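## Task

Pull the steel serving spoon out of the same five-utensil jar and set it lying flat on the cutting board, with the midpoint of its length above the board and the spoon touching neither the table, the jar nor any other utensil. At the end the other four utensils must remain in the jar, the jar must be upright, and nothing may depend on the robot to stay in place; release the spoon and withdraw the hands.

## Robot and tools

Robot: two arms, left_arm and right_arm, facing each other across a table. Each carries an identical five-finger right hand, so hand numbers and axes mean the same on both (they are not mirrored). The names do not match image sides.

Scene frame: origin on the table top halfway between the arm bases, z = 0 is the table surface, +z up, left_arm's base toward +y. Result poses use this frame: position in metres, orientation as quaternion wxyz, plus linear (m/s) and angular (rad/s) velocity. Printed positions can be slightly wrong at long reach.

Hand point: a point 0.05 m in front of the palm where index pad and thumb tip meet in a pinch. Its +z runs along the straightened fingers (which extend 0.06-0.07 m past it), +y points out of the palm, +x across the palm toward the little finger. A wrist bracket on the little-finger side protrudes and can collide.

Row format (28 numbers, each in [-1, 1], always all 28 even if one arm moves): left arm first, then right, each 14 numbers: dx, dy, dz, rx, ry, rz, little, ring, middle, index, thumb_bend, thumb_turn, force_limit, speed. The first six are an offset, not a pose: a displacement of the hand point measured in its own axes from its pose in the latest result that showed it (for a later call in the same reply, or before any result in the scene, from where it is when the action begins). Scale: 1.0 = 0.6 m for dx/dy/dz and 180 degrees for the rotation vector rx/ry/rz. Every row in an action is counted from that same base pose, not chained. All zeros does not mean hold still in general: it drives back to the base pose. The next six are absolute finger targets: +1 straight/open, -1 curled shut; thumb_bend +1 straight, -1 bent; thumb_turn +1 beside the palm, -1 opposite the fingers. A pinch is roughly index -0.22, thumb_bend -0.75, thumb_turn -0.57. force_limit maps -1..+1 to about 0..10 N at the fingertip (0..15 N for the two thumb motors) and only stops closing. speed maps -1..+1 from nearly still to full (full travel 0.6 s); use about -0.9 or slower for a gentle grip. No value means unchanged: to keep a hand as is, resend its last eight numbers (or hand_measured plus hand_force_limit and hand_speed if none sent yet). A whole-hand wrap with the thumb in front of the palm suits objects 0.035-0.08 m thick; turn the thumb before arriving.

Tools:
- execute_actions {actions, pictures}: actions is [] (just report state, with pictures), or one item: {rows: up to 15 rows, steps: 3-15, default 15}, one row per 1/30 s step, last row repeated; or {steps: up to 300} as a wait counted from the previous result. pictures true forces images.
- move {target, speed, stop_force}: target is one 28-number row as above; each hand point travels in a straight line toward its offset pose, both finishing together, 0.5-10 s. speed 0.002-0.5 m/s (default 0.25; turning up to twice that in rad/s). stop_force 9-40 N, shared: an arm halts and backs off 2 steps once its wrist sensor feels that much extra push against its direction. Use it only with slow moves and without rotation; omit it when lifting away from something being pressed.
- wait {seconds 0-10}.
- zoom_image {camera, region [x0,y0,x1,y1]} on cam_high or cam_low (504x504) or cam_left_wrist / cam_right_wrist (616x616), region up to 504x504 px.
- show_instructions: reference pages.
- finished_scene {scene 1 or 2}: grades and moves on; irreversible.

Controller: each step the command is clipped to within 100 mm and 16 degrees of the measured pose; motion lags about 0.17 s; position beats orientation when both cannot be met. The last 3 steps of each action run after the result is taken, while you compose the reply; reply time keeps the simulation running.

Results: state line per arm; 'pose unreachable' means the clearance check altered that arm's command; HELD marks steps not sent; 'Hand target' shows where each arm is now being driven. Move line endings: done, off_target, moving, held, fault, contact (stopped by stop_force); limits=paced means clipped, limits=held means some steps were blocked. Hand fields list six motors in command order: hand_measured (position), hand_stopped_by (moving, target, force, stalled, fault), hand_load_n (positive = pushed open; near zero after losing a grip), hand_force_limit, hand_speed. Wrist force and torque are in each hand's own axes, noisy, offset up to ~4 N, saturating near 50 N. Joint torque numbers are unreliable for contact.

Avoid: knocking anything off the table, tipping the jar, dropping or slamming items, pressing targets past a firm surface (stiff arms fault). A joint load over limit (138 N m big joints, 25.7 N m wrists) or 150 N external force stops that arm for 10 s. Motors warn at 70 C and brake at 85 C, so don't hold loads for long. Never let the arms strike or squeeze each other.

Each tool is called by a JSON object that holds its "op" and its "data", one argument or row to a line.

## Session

{"op": "execute_actions", "data": {
  "actions": []
}}

Scene clock: 0.00 s of 5600.00 s.
left_arm: end_effector_position=(+0.2911, +0.4773, +0.4819) hand_measured=(+1.000, +1.000, +1.000, +1.000, +1.000, +1.000) hand_load_n=(+0.0, +0.0, +0.0, +0.0, +0.0, +0.0) hand_stopped_by=(target, target, target, target, target, target) hand_force_limit=0.00 hand_speed=-0.80 end_effector_quat_wxyz=(-0.006, +0.398, +0.917, +0.002) end_effector_velocity=(+0.000, -0.000, -0.000) end_effector_angular_velocity=(-0.001, -0.000, -0.002) | right_arm: end_effector_position=(+0.1633, -0.2559, +0.4691) hand_measured=(+1.000, +1.000, +1.000, +1.000, +1.000, +1.000) hand_load_n=(+0.0, +0.0, +0.0, +0.0, +0.0, +0.0) hand_stopped_by=(target, target, target, target, target, target) hand_force_limit=0.00 hand_speed=-0.80 end_effector_quat_wxyz=(+0.004, -0.315, +0.949, +0.001) end_effector_velocity=(-0.000, -0.000, +0.000) end_effector_angular_velocity=(-0.001, -0.000, +0.003)
Joint positions: left_arm=[ 0.558 -1.754  1.359  1.977  1.575 -1.858] | right_arm=[-1.178 -1.721  1.364  1.921  1.57  -1.856]
Joint velocities: left_arm=[ 0.    -0.     0.    -0.001  0.     0.002] | right_arm=[ 0.001  0.    -0.     0.     0.001 -0.002]
Joint torques (N m, as the arm reports them, + toward a larger angle): no reading
Motor temperatures (°C, as the motors report them): left_arm=[31 30 30 39 35 42] | right_arm=[33 29 30 40 36 38]
Wrist force (N, on the end effector, along its own x y z axes, offset not removed): no reading
Wrist torque (N m, same axes, about the end effector's origin, offset not removed): no reading
Hand target (left_arm): +0.291, +0.477, +0.482; -0.006, +0.398, +0.917, +0.002
Hand target (right_arm): +0.163, -0.256, +0.469; +0.004, -0.315, +0.949, +0.001

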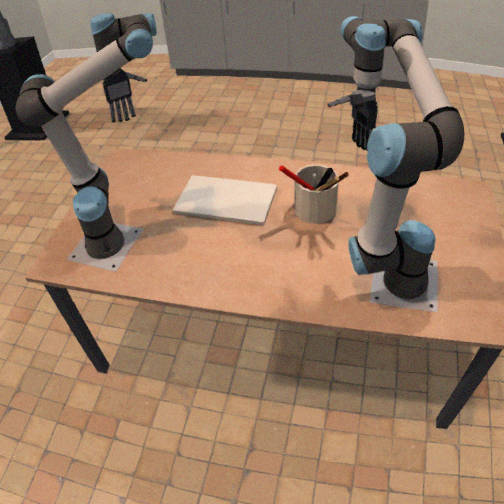

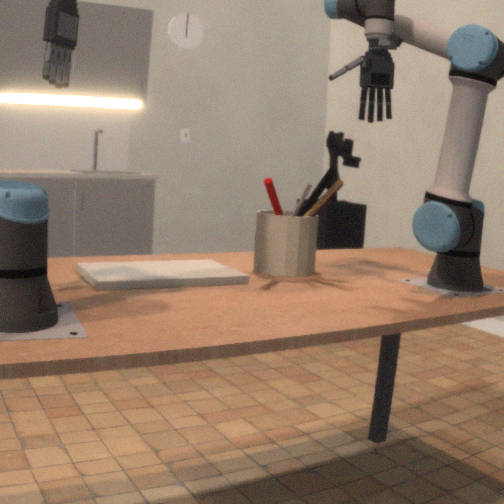

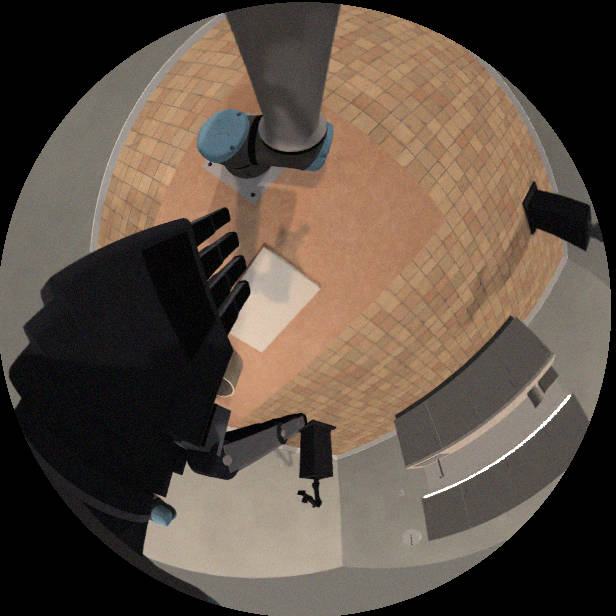

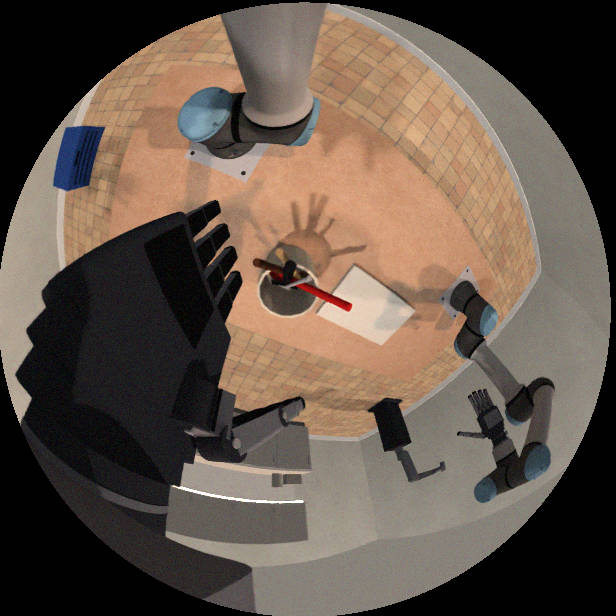

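{"op": "move", "data": {
  "target": [0,0,0,0,0,0,1,1,1,1,1,1,0,0, -0.08,-0.143,0.17,0,0,-0.795,1,1,1,0.4,0,-0.57,0,0]
}}

{"op": "move", "data": {
  "target": [0,0,0,0,0,0,1,1,1,1,1,1,0,0, 0,0,0,0.5,0,0,1,1,1,0.4,0,-0.57,0,0]
}}

{"op": "zoom_image", "data": {
  "camera": "cam_right_wrist",
  "region": [200, 150, 560, 510]
}}

{"op": "zoom_image", "data": {
  "camera": "cam_low",
  "region": [200, 80, 420, 300]
}}

Scene clock: 5.83 s of 5600.00 s.
left_arm: end_effector_position=(+0.2911, +0.4773, +0.4819) hand_measured=(+1.000, +1.000, +1.000, +1.000, +1.000, +1.000) hand_load_n=(+0.0, +0.0, +0.0, +0.0, +0.0, +0.0) hand_stopped_by=(target, target, target, target, target, target) hand_force_limit=0.00 hand_speed=0.00 end_effector_quat_wxyz=(-0.006, +0.398, +0.917, +0.002) end_effector_velocity=(+0.000, +0.000, -0.000) end_effector_angular_velocity=(+0.001, +0.001, +0.002) | right_arm: end_effector_position=(+0.2535, -0.2952, +0.3677) hand_measured=(+1.000, +1.000, +1.000, +0.400, +0.000, -0.570) hand_load_n=(+0.0, +0.0, +0.0, +0.0, +0.0, +0.0) hand_stopped_by=(target, target, target, target, target, target) hand_force_limit=0.00 hand_speed=0.00 end_effector_quat_wxyz=(-0.002, +1.000, -0.002, +0.003) end_effector_velocity=(+0.001, -0.001, -0.001) end_effector_angular_velocity=(+0.001, +0.000, +0.014)
Joint positions: left_arm=[ 0.558 -1.754  1.359  1.977  1.575 -1.858] | right_arm=[-1.052 -1.414  1.32   1.657  1.571 -4.226]
Joint velocities: left_arm=[0.002 0.001 0.001 0.    0.    0.   ] | right_arm=[-0.001 -0.001  0.002 -0.002 -0.001 -0.015]
Joint torques (N m, as the arm reports them, + toward a larger angle): left_arm=[ -0.13  -9.88 -19.16   2.1    0.09   0.15] | right_arm=[ 11.27 -36.4   -9.08   0.23  -1.87  -2.43]
Motor temperatures (°C, as the motors report them): left_arm=[31 30 30 39 35 42] | right_arm=[33 29 30 40 36 38]
Wrist force (N, on the end effector, along its own x y z axes, offset not removed): left_arm=[-0.6 -1.9 0.6] | right_arm=[1.1 1.1 1.3]
Wrist torque (N m, same axes, about the end effector's origin, offset not removed): left_arm=[-0.29 -0.19 -0.04] | right_arm=[0.29 -0.41 0.05]
Hand target (left_arm): +0.291, +0.477, +0.482; -0.006, +0.398, +0.917, +0.002
Hand target (right_arm): +0.254, -0.295, +0.368; -0.002, +1.000, -0.001, +0.003
Off the commanded pose (left_arm): 0.000 m, 0 deg.
Off the commanded pose (right_arm): 0.000 m, 0 deg.
Kept back: nothing.
move: done

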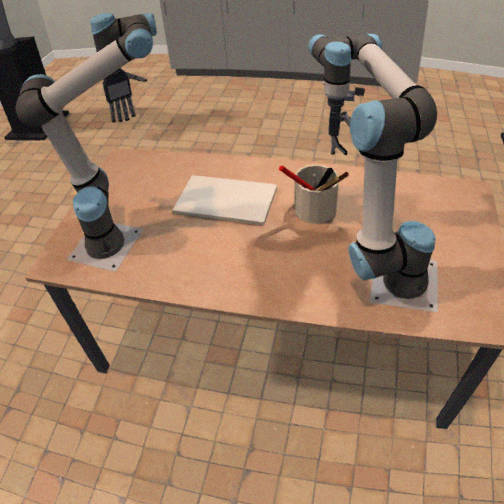

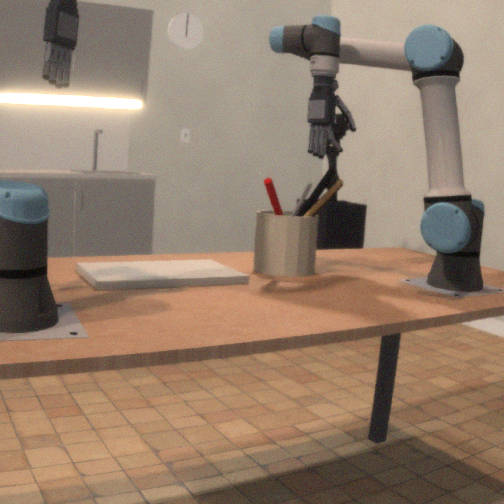

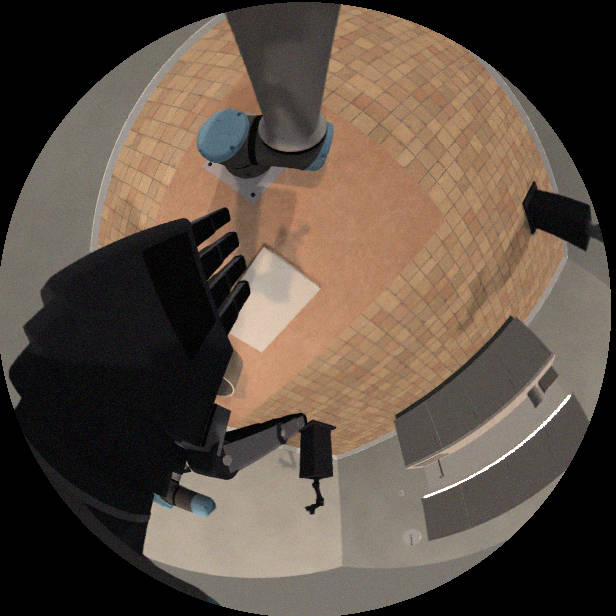

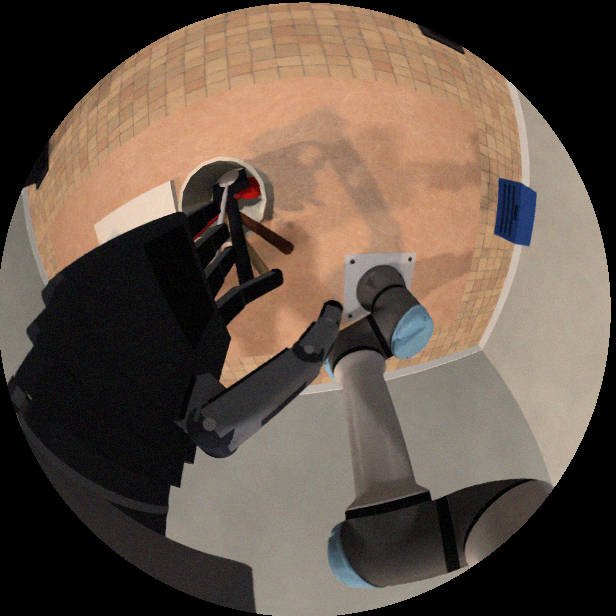

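Scene clock: 9.60 s of 5600.00 s.
left_arm: end_effector_position=(+0.2911, +0.4773, +0.4819) hand_measured=(+1.000, +1.000, +1.000, +1.000, +1.000, +1.000) hand_load_n=(+0.0, +0.0, +0.0, +0.0, +0.0, +0.0) hand_stopped_by=(target, target, target, target, target, target) hand_force_limit=0.00 hand_speed=0.00 end_effector_quat_wxyz=(-0.006, +0.398, +0.917, +0.002) end_effector_velocity=(-0.000, -0.000, +0.000) end_effector_angular_velocity=(-0.000, -0.000, -0.002) | right_arm: end_effector_position=(+0.2527, -0.2947, +0.3677) hand_measured=(+1.000, +1.000, +1.000, +0.400, +0.000, -0.570) hand_load_n=(+0.0, +0.0, +0.0, +0.0, +0.0, +0.0) hand_stopped_by=(target, target, target, target, target, target) hand_force_limit=0.00 hand_speed=0.00 end_effector_quat_wxyz=(+0.706, -0.708, +0.001, -0.001) end_effector_velocity=(-0.001, +0.000, -0.000) end_effector_angular_velocity=(+0.015, -0.001, +0.002)
Joint positions: left_arm=[ 0.558 -1.754  1.359  1.977  1.575 -1.858] | right_arm=[-2.18  -1.766  2.459  2.444  0.644 -6.279]
Joint velocities: left_arm=[-0.001 -0.    -0.001  0.     0.     0.001] | right_arm=[-0.003  0.002  0.011  0.011  0.005 -0.02 ]
Joint torques (N m, as the arm reports them, + toward a larger angle): left_arm=[ -0.5   -9.53 -19.44   2.1    0.13   0.1 ] | right_arm=[-13.62   3.9   -4.13   3.69   1.71  -2.52]
Motor temperatures (°C, as the motors report them): left_arm=[31 30 30 39 35 42] | right_arm=[33 29 30 40 36 38]
Wrist force (N, on the end effector, along its own x y z axes, offset not removed): left_arm=[0.3 -1.0 -0.5] | right_arm=[0.1 1.8 2.3]
Wrist torque (N m, same axes, about the end effector's origin, offset not removed): left_arm=[-0.11 -0.27 0.09] | right_arm=[0.23 -0.28 0.04]
Hand target (left_arm): +0.291, +0.477, +0.482; -0.006, +0.398, +0.917, +0.002
Hand target (right_arm): +0.253, -0.295, +0.368; +0.707, -0.708, +0.000, -0.001
Off the commanded pose (left_arm): 0.000 m, 0 deg.
Off the commanded pose (right_arm): 0.001 m, 1 deg.
joint sent to its limit (right arm) — the command would take joint 6 (wrist 3) past its lower limit, so that joint was sent only as far as its limit.
Kept back: nothing.
move: done

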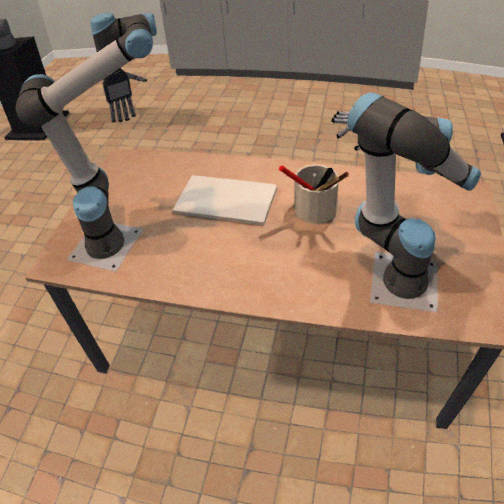

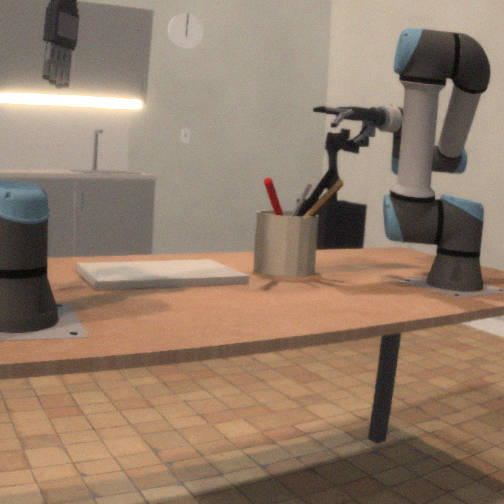

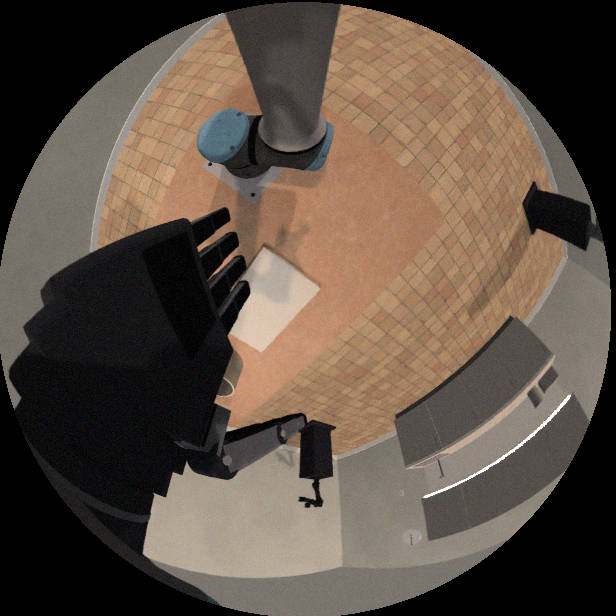

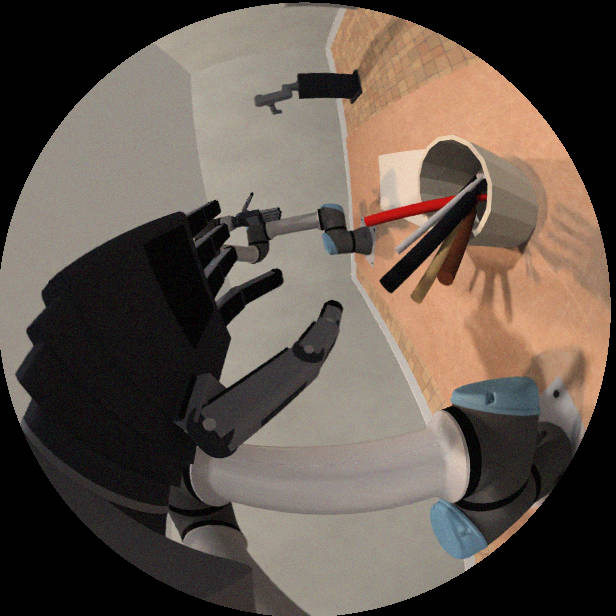

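Region (200, 150, 560, 510) of cam_right_wrist's 616x616 image, scaled by 1.400, with more detail than that image has.

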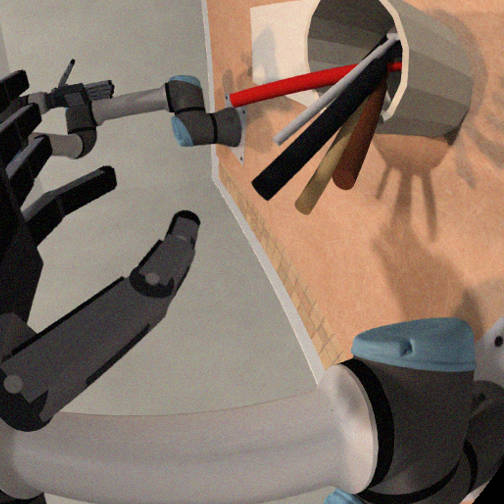

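Region (200, 80, 420, 300) of cam_low's 504x504 image, scaled by 2.291, with more detail than that image has.

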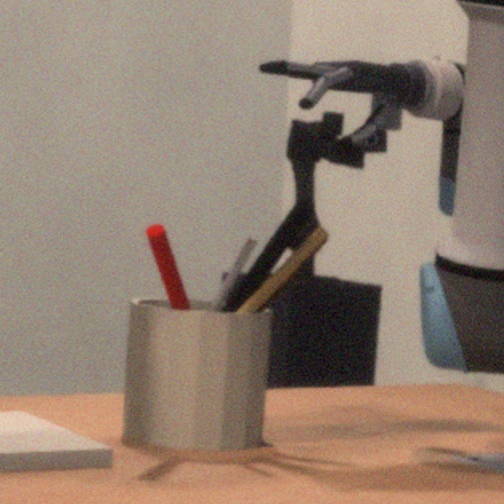

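{"op": "move", "data": {
  "target": [0,0,0,0,0,0,1,1,1,1,1,1,0,0, 0,-0.1,-0.05,0,0,0.667,1,1,1,0.4,0,-0.57,0,0],
  "speed": 0.5
}}

{"op": "move", "data": {
  "target": [0,0,0,0,0,0,1,1,1,1,1,1,0,0, 0,0,0,0,0,0.667,1,1,1,0.4,0,-0.57,0,0],
  "speed": 0.5
}}

{"op": "move", "data": {
  "target": [0,0,0,0,0,0,1,1,1,1,1,1,0,0, 0,0,0,0,0,0.667,1,1,1,0.4,0,-0.57,0,0],
  "speed": 0.5
}}

Scene clock: 12.67 s of 5600.00 s.
left_arm: end_effector_position=(+0.2911, +0.4773, +0.4819) hand_measured=(+1.000, +1.000, +1.000, +1.000, +1.000, +1.000) hand_load_n=(+0.0, +0.0, +0.0, +0.0, +0.0, +0.0) hand_stopped_by=(target, target, target, target, target, target) hand_force_limit=0.00 hand_speed=0.00 end_effector_quat_wxyz=(-0.006, +0.398, +0.917, +0.002) end_effector_velocity=(+0.000, -0.000, -0.000) end_effector_angular_velocity=(-0.000, -0.001, -0.001) | right_arm: end_effector_position=(+0.2526, -0.3244, +0.4277) hand_measured=(+1.000, +1.000, +1.000, +0.400, +0.000, -0.570) hand_load_n=(+0.0, +0.0, +0.0, +0.0, +0.0, +0.0) hand_stopped_by=(target, target, target, target, target, target) hand_force_limit=0.00 hand_speed=0.00 end_effector_quat_wxyz=(+0.354, -0.354, +0.613, +0.611) end_effector_velocity=(+0.000, -0.001, +0.001) end_effector_angular_velocity=(-0.007, +0.015, -0.003)
Joint positions: left_arm=[ 0.558 -1.754  1.359  1.977  1.575 -1.858] | right_arm=[-2.266 -1.574  2.51   2.203  0.731 -4.187]
Joint velocities: left_arm=[-0.001 -0.     0.    -0.    -0.001  0.001] | right_arm=[-0.007 -0.006 -0.002 -0.002  0.004  0.023]
Joint torques (N m, as the arm reports them, + toward a larger angle): left_arm=[ -0.74  -9.42 -19.45   2.21   0.18   0.13] | right_arm=[-13.46 -17.99 -24.1   -1.67   2.1    2.62]
Motor temperatures (°C, as the motors report them): left_arm=[31 30 30 39 35 42] | right_arm=[33 29 30 40 36 38]
Wrist force (N, on the end effector, along its own x y z axes, offset not removed): left_arm=[0.3 -1.8 1.2] | right_arm=[0.9 1.2 3.1]
Wrist torque (N m, same axes, about the end effector's origin, offset not removed): left_arm=[-0.33 -0.30 0.07] | right_arm=[0.11 -0.44 0.06]
Hand target (left_arm): +0.291, +0.477, +0.482; -0.006, +0.398, +0.917, +0.002
Hand target (right_arm): +0.253, -0.324, +0.428; +0.353, -0.353, +0.614, +0.611
Off the commanded pose (left_arm): 0.000 m, 0 deg.
Off the commanded pose (right_arm): 0.000 m, 0 deg.
Kept back: nothing.
move: done

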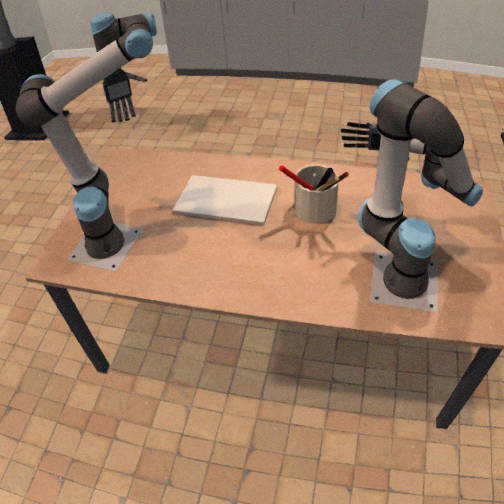

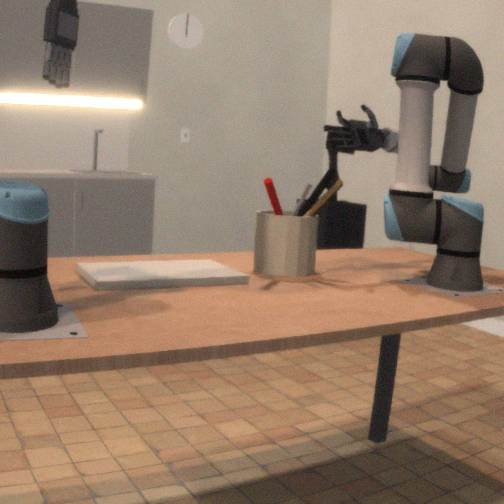

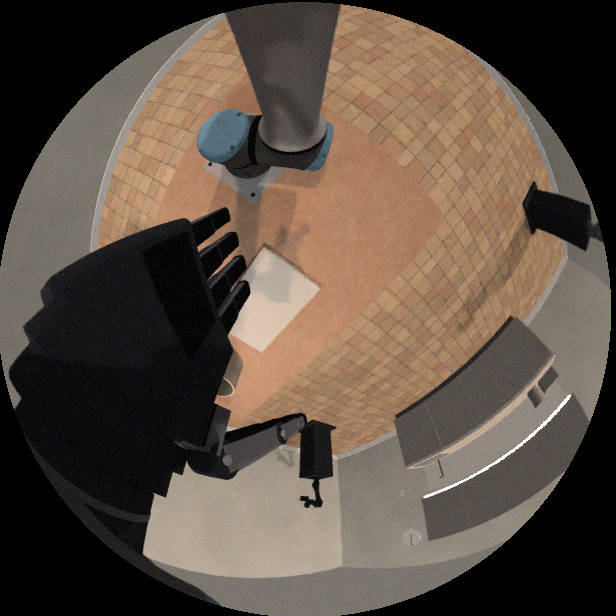

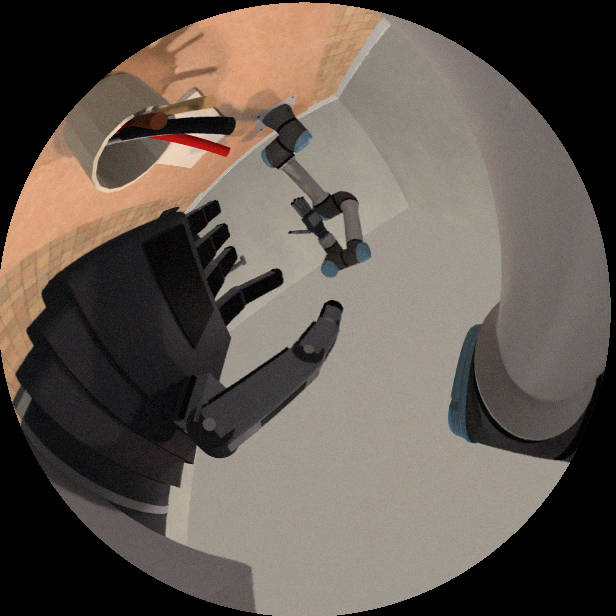

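Scene clock: 15.17 s of 5600.00 s.
left_arm: end_effector_position=(+0.2911, +0.4773, +0.4819) hand_measured=(+1.000, +1.000, +1.000, +1.000, +1.000, +1.000) hand_load_n=(+0.0, +0.0, +0.0, +0.0, +0.0, +0.0) hand_stopped_by=(target, target, target, target, target, target) hand_force_limit=0.00 hand_speed=0.00 end_effector_quat_wxyz=(-0.006, +0.398, +0.917, +0.002) end_effector_velocity=(-0.000, -0.000, +0.000) end_effector_angular_velocity=(-0.001, -0.001, +0.000) | right_arm: end_effector_position=(+0.2525, -0.3240, +0.4270) hand_measured=(+1.000, +1.000, +1.000, +0.400, +0.000, -0.570) hand_load_n=(+0.0, +0.0, +0.0, +0.0, +0.0, +0.0) hand_stopped_by=(target, target, target, target, target, target) hand_force_limit=0.00 hand_speed=0.00 end_effector_quat_wxyz=(+0.237, -0.235, +0.662, +0.671) end_effector_velocity=(+0.000, -0.001, -0.000) end_effector_angular_velocity=(+0.000, +0.001, -0.001)
Joint positions: left_arm=[ 0.558 -1.754  1.359  1.977  1.575 -1.858] | right_arm=[-2.332 -1.593  2.59   2.162  0.8   -3.835]
Joint velocities: left_arm=[-0.001 -0.001  0.    -0.001 -0.    -0.001] | right_arm=[-0.002  0.     0.    -0.     0.001  0.001]
Joint torques (N m, as the arm reports them, + toward a larger angle): left_arm=[  0.19  -9.58 -19.48   2.1    0.11   0.14] | right_arm=[ 13.31   1.38 -21.77   3.86  -1.71  -2.31]
Motor temperatures (°C, as the motors report them): left_arm=[31 30 30 39 35 42] | right_arm=[33 29 30 40 36 38]
Wrist force (N, on the end effector, along its own x y z axes, offset not removed): left_arm=[-0.7 -2.2 -0.4] | right_arm=[-0.8 2.2 1.3]
Wrist torque (N m, same axes, about the end effector's origin, offset not removed): left_arm=[-0.24 -0.02 -0.02] | right_arm=[0.51 -0.07 -0.14]
Hand target (left_arm): +0.291, +0.477, +0.482; -0.006, +0.398, +0.917, +0.002
Hand target (right_arm): +0.252, -0.324, +0.427; +0.237, -0.235, +0.662, +0.671
Off the commanded pose (left_arm): 0.000 m, 0 deg.
Off the commanded pose (right_arm): 0.001 m, 99 deg; orientation clipped at the last step of the last action.
Kept back: nothing.
move: held (right_arm); limits=paced,held; held on 55 of 75 steps (right_arm), including the last (right_arm)
pose unreachable (right arm): on one or more control steps of this call this arm could not follow its commanded pose, so it was not sent that pose on those steps. On the call's last step it was still not sent that pose. It may still have moved: this result reports where it is.
cause: the commanded pose would bring two parts of the arm too close to each other (joints 3 (elbow) to 6 (wrist 3) lie between them).

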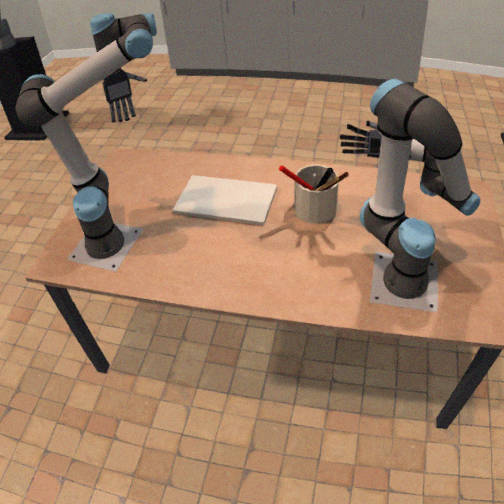

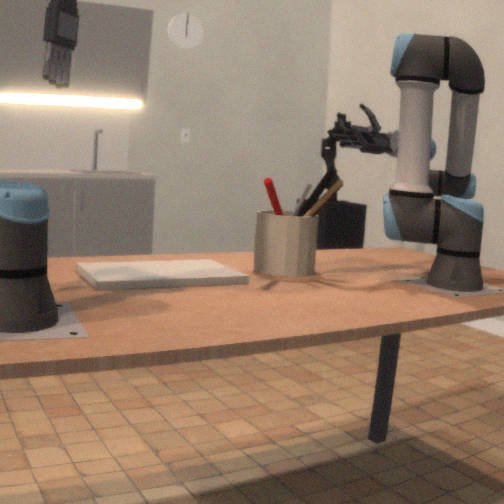

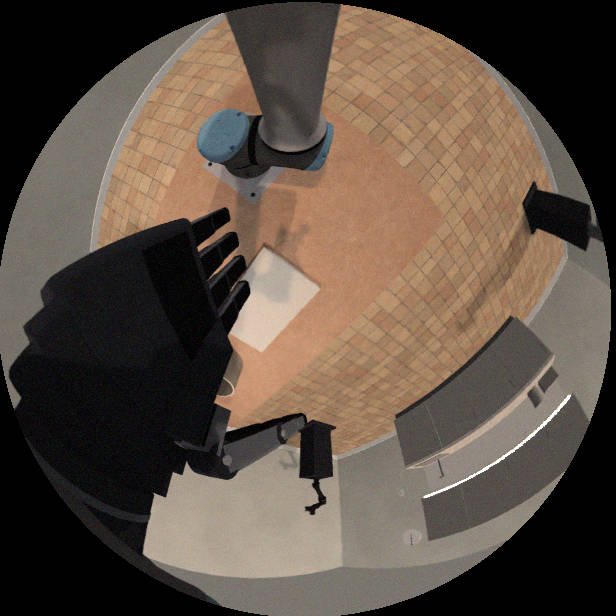

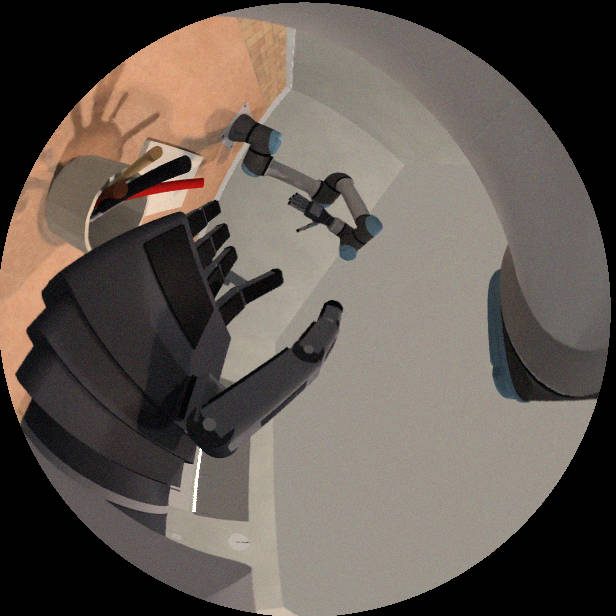

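Scene clock: 17.90 s of 5600.00 s.
left_arm: end_effector_position=(+0.2911, +0.4773, +0.4819) hand_measured=(+1.000, +1.000, +1.000, +1.000, +1.000, +1.000) hand_load_n=(+0.0, +0.0, +0.0, +0.0, +0.0, +0.0) hand_stopped_by=(target, target, target, target, target, target) hand_force_limit=0.00 hand_speed=0.00 end_effector_quat_wxyz=(-0.006, +0.398, +0.917, +0.002) end_effector_velocity=(-0.000, -0.000, +0.000) end_effector_angular_velocity=(-0.002, +0.000, -0.001) | right_arm: end_effector_position=(+0.2525, -0.3240, +0.4270) hand_measured=(+1.000, +1.000, +1.000, +0.400, +0.000, -0.570) hand_load_n=(+0.0, +0.0, +0.0, +0.0, +0.0, +0.0) hand_stopped_by=(target, target, target, target, target, target) hand_force_limit=0.00 hand_speed=0.00 end_effector_quat_wxyz=(+0.236, -0.235, +0.662, +0.671) end_effector_velocity=(+0.001, -0.000, +0.000) end_effector_angular_velocity=(-0.000, +0.000, -0.002)
Joint positions: left_arm=[ 0.558 -1.754  1.359  1.977  1.575 -1.858] | right_arm=[-2.332 -1.593  2.59   2.162  0.8   -3.832]
Joint velocities: left_arm=[-0.001 -0.001 -0.    -0.001  0.001 -0.   ] | right_arm=[-0.001 -0.    -0.     0.    -0.001  0.001]
Joint torques (N m, as the arm reports them, + toward a larger angle): left_arm=[ -0.46  -9.57 -19.14   2.15   0.09   0.06] | right_arm=[ -1.32 -11.62  -8.34   3.03   0.64  -1.08]
Motor temperatures (°C, as the motors report them): left_arm=[31 30 30 39 35 42] | right_arm=[33 29 30 40 36 38]
Wrist force (N, on the end effector, along its own x y z axes, offset not removed): left_arm=[-0.1 -0.8 1.3] | right_arm=[2.8 2.7 1.2]
Wrist torque (N m, same axes, about the end effector's origin, offset not removed): left_arm=[-0.18 -0.32 0.01] | right_arm=[0.49 -0.60 0.22]
Hand target (left_arm): +0.291, +0.477, +0.482; -0.006, +0.398, +0.917, +0.002
Hand target (right_arm): +0.253, -0.324, +0.427; +0.236, -0.235, +0.662, +0.671
Off the commanded pose (left_arm): 0.000 m, 0 deg.
Off the commanded pose (right_arm): 0.000 m, 120 deg; orientation clipped at the last step of the last action.
Kept back: nothing.
move: held (right_arm); limits=paced,held; held on 68 of 75 steps (right_arm), including the last (right_arm)
pose unreachable (right arm): on one or more control steps of this call this arm could not follow its commanded pose, so it was not sent that pose on those steps. On the call's last step it was still not sent that pose. It may still have moved: this result reports where it is.
cause: the commanded pose would bring two parts of the arm too close to each other (joints 3 (elbow) to 6 (wrist 3) lie between them).

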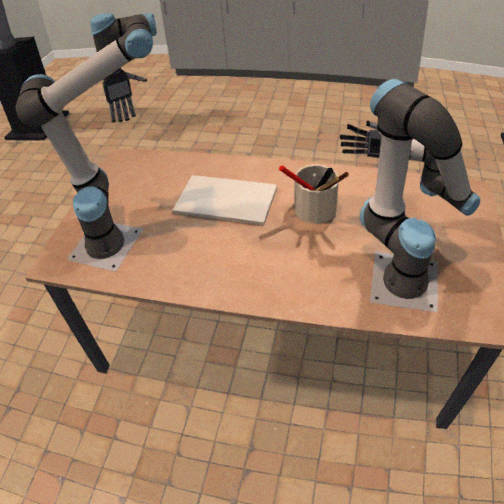

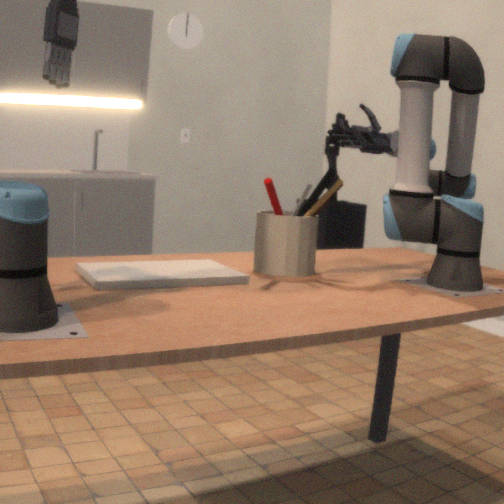

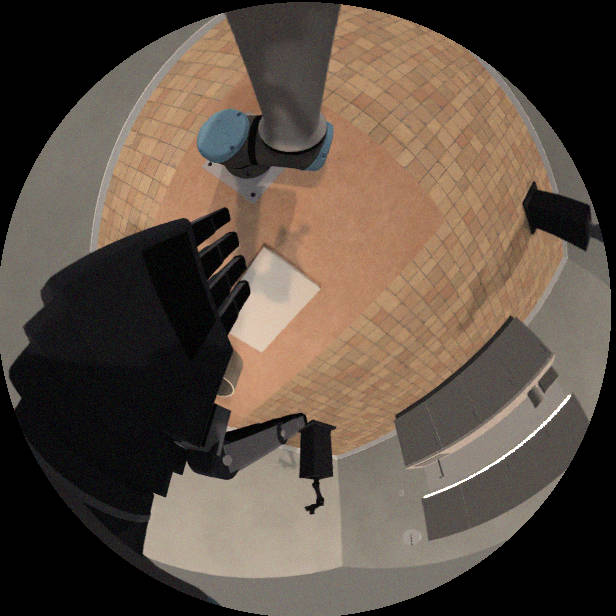

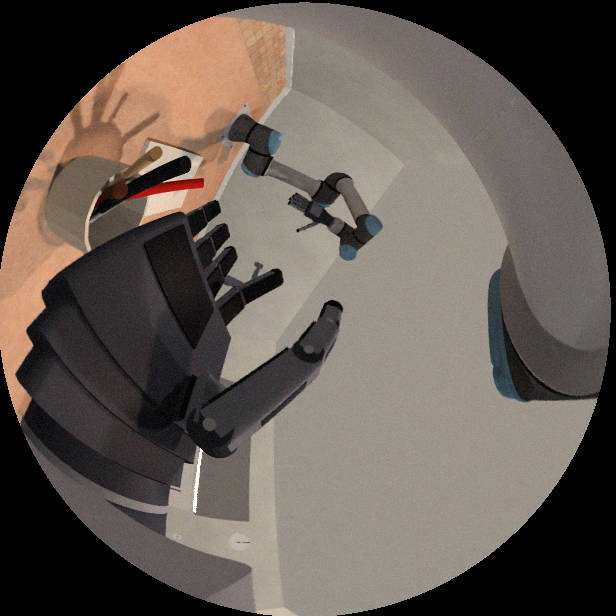

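{"op": "move", "data": {
  "target": [-0.535,-0.59,0.13,0,0,-0.26,1,1,1,0.4,0,-0.57,0,0, -0.3,-0.03,0,0,0,0,1,1,1,0.4,0,-0.57,0,0]
}}

{"op": "move", "data": {
  "target": [0,0,0,0.5,0,0,1,1,1,0.4,0,-0.57,0,0, 0,0,0,0,0,0,1,1,1,0.4,0,-0.57,0,0]
}}

{"op": "zoom_image", "data": {
  "camera": "cam_left_wrist",
  "region": [200, 100, 600, 500]
}}

Scene clock: 21.20 s of 5600.00 s.
left_arm: end_effector_position=(+0.2509, +0.0033, +0.3993) hand_measured=(+1.000, +1.000, +1.000, +0.400, +0.000, -0.570) hand_load_n=(+0.0, +0.0, +0.0, +0.0, +0.0, +0.0) hand_stopped_by=(target, target, target, target, target, target) hand_force_limit=0.00 hand_speed=0.00 end_effector_quat_wxyz=(-0.090, -0.049, -0.983, +0.153) end_effector_velocity=(-0.001, -0.001, +0.000) end_effector_angular_velocity=(-0.006, +0.006, -0.001) | right_arm: end_effector_position=(+0.4035, -0.3254, +0.5259) hand_measured=(+1.000, +1.000, +1.000, +0.400, +0.000, -0.570) hand_load_n=(+0.0, +0.0, +0.0, +0.0, +0.0, +0.0) hand_stopped_by=(target, target, target, target, target, target) hand_force_limit=0.00 hand_speed=0.00 end_effector_quat_wxyz=(+0.236, -0.235, +0.662, +0.671) end_effector_velocity=(+0.003, +0.000, +0.002) end_effector_angular_velocity=(+0.000, +0.001, -0.000)
Joint positions: left_arm=[ 0.118 -0.698  0.034  1.912  1.415 -2.993] | right_arm=[-2.021 -1.457  2.077  2.548  0.489 -3.844]
Joint velocities: left_arm=[ 0.    -0.002 -0.    -0.004  0.006 -0.001] | right_arm=[ 0.004  0.003 -0.009  0.007 -0.004  0.   ]
Joint torques (N m, as the arm reports them, + toward a larger angle): left_arm=[  5.85 -62.56 -23.59  -1.02   1.98  -2.26] | right_arm=[ 14.95 -12.16 -27.05   3.66  -1.95  -2.23]
Motor temperatures (°C, as the motors report them): left_arm=[31 30 30 39 35 42] | right_arm=[33 29 30 40 36 38]
Wrist force (N, on the end effector, along its own x y z axes, offset not removed): left_arm=[0.2 -2.0 0.8] | right_arm=[0.9 2.3 2.3]
Wrist torque (N m, same axes, about the end effector's origin, offset not removed): left_arm=[-0.22 -0.35 0.03] | right_arm=[0.45 -0.39 0.02]
Hand target (left_arm): +0.251, +0.003, +0.399; +0.090, +0.048, +0.983, -0.153
Hand target (right_arm): +0.404, -0.325, +0.526; +0.236, -0.235, +0.662, +0.671
Off the commanded pose (left_arm): 0.002 m, 22 deg; orientation clipped at the last step of the last action.
Off the commanded pose (right_arm): 0.001 m, 0 deg.
elbow stopped short (left arm): the move would have taken joint 3 (elbow) straighter than the controller allows; a more bent joint 3 avoids this.
Kept back: nothing.
move: off_target (left_arm); limits=paced

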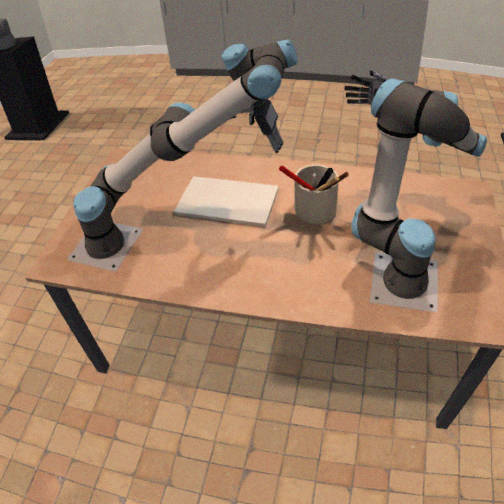

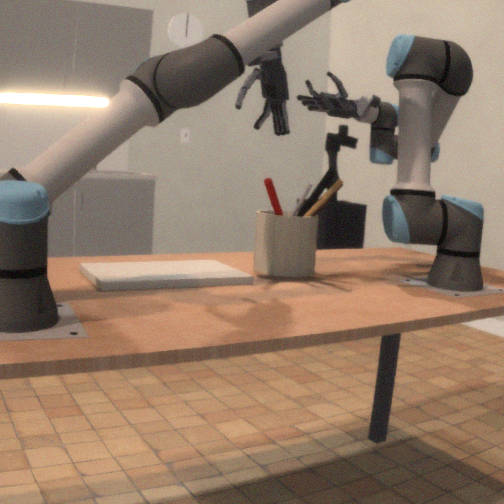

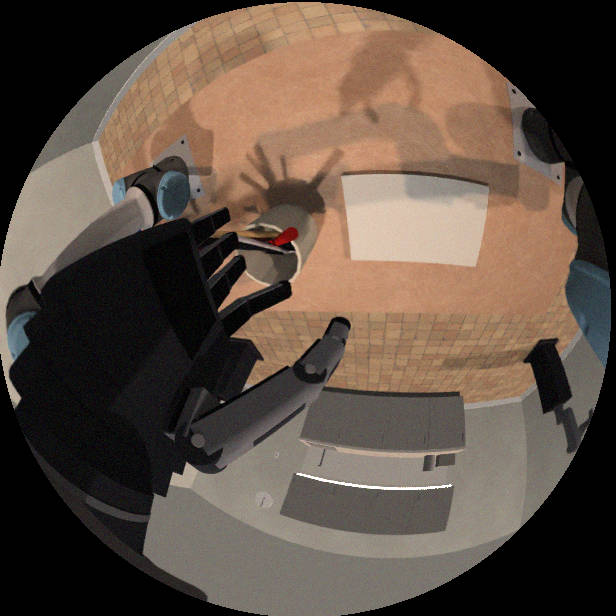

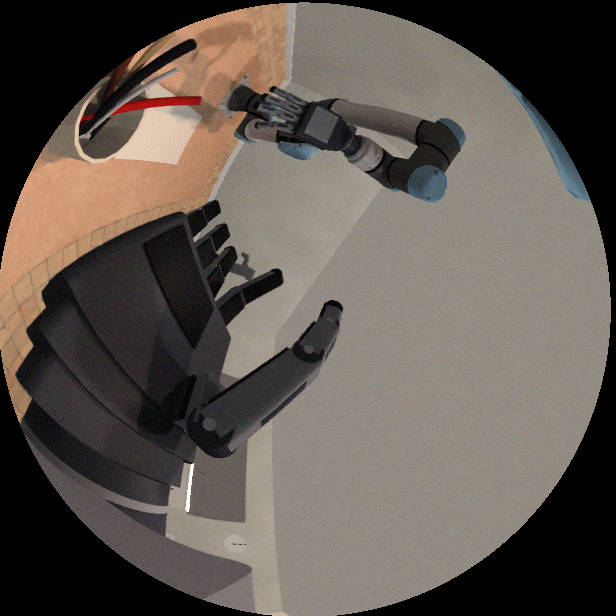

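Scene clock: 25.00 s of 5600.00 s.
left_arm: end_effector_position=(+0.2508, +0.0033, +0.3997) hand_measured=(+1.000, +1.000, +1.000, +0.400, +0.000, -0.570) hand_load_n=(+0.0, +0.0, +0.0, +0.0, +0.0, +0.0) hand_stopped_by=(target, target, target, target, target, target) hand_force_limit=0.00 hand_speed=0.00 end_effector_quat_wxyz=(+0.030, +0.098, +0.588, -0.802) end_effector_velocity=(+0.001, -0.000, +0.000) end_effector_angular_velocity=(-0.017, +0.002, -0.002) | right_arm: end_effector_position=(+0.4035, -0.3254, +0.5259) hand_measured=(+1.000, +1.000, +1.000, +0.400, +0.000, -0.570) hand_load_n=(+0.0, +0.0, +0.0, +0.0, +0.0, +0.0) hand_stopped_by=(target, target, target, target, target, target) hand_force_limit=0.00 hand_speed=0.00 end_effector_quat_wxyz=(+0.236, -0.235, +0.662, +0.671) end_effector_velocity=(-0.000, +0.000, +0.000) end_effector_angular_velocity=(+0.000, +0.002, +0.001)
Joint positions: left_arm=[ 0.345 -1.718  2.003 -0.6    1.932 -3.054] | right_arm=[-2.021 -1.457  2.077  2.548  0.489 -3.844]
Joint velocities: left_arm=[ 0.002  0.002  0.011 -0.031  0.001 -0.007] | right_arm=[ 0.     0.    -0.     0.     0.001  0.002]
Joint torques (N m, as the arm reports them, + toward a larger angle): left_arm=[  7.55  -5.26 -17.25  -4.27   2.1   -2.23] | right_arm=[-13.68 -28.9   -7.41  -1.58   2.     2.48]
Motor temperatures (°C, as the motors report them): left_arm=[31 30 30 39 35 42] | right_arm=[33 29 30 40 36 38]
Wrist force (N, on the end effector, along its own x y z axes, offset not removed): left_arm=[-0.2 -1.4 1.8] | right_arm=[2.3 2.5 2.1]
Wrist torque (N m, same axes, about the end effector's origin, offset not removed): left_arm=[-0.31 -0.27 -0.01] | right_arm=[0.40 -0.64 0.16]
Hand target (left_arm): +0.251, +0.003, +0.400; -0.030, -0.098, -0.587, +0.803
Hand target (right_arm): +0.404, -0.325, +0.526; +0.236, -0.235, +0.662, +0.671
Off the commanded pose (left_arm): 0.000 m, 0 deg.
Off the commanded pose (right_arm): 0.000 m, 0 deg.
Kept back: nothing.
move: done

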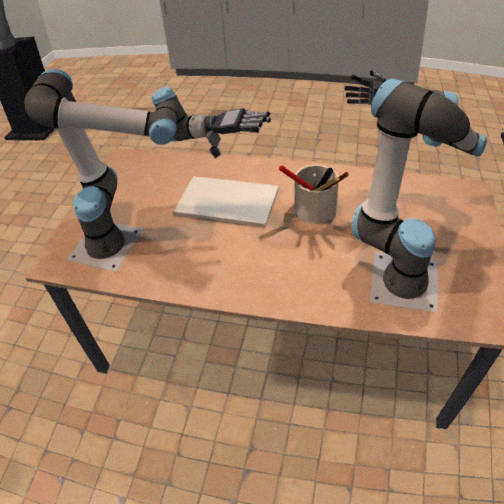

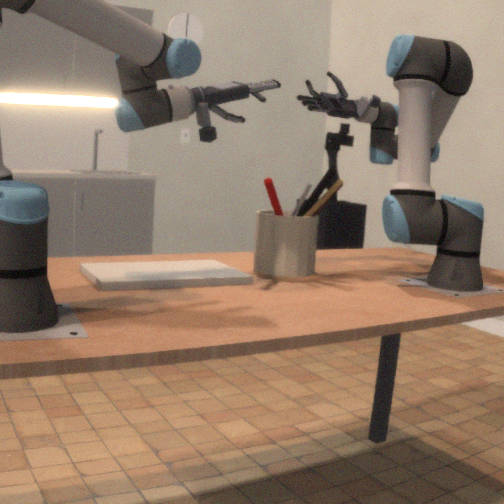

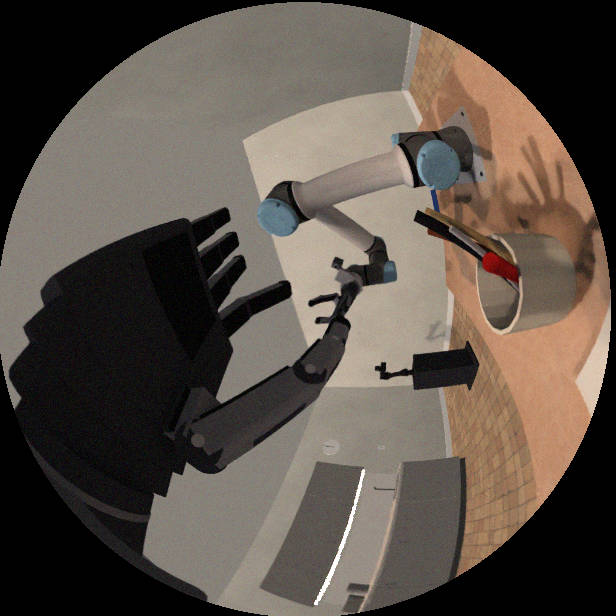

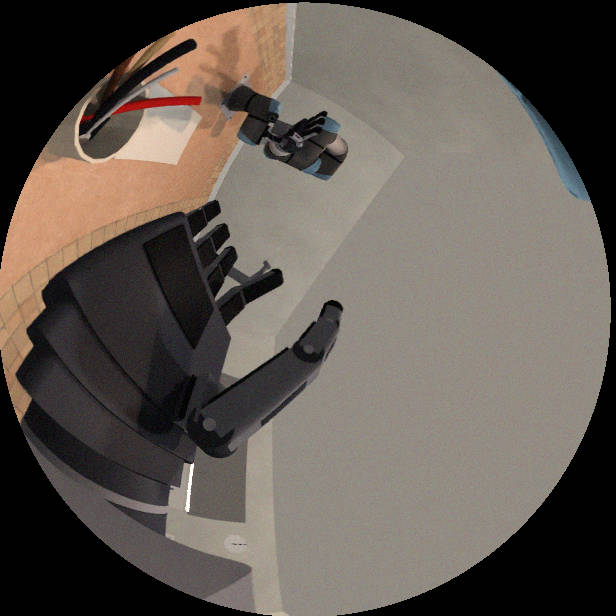

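Region (200, 100, 600, 500) of cam_left_wrist's 616x616 image, scaled by 1.260, with more detail than that image has.

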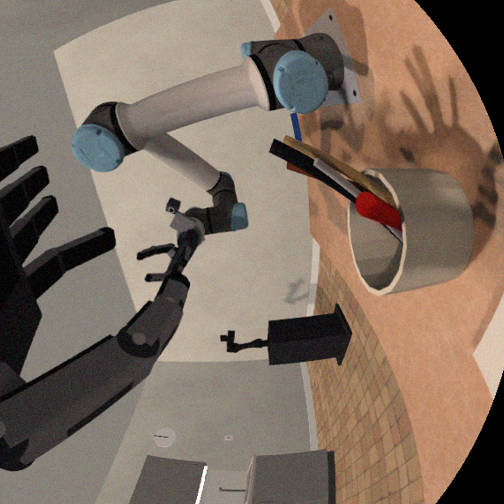

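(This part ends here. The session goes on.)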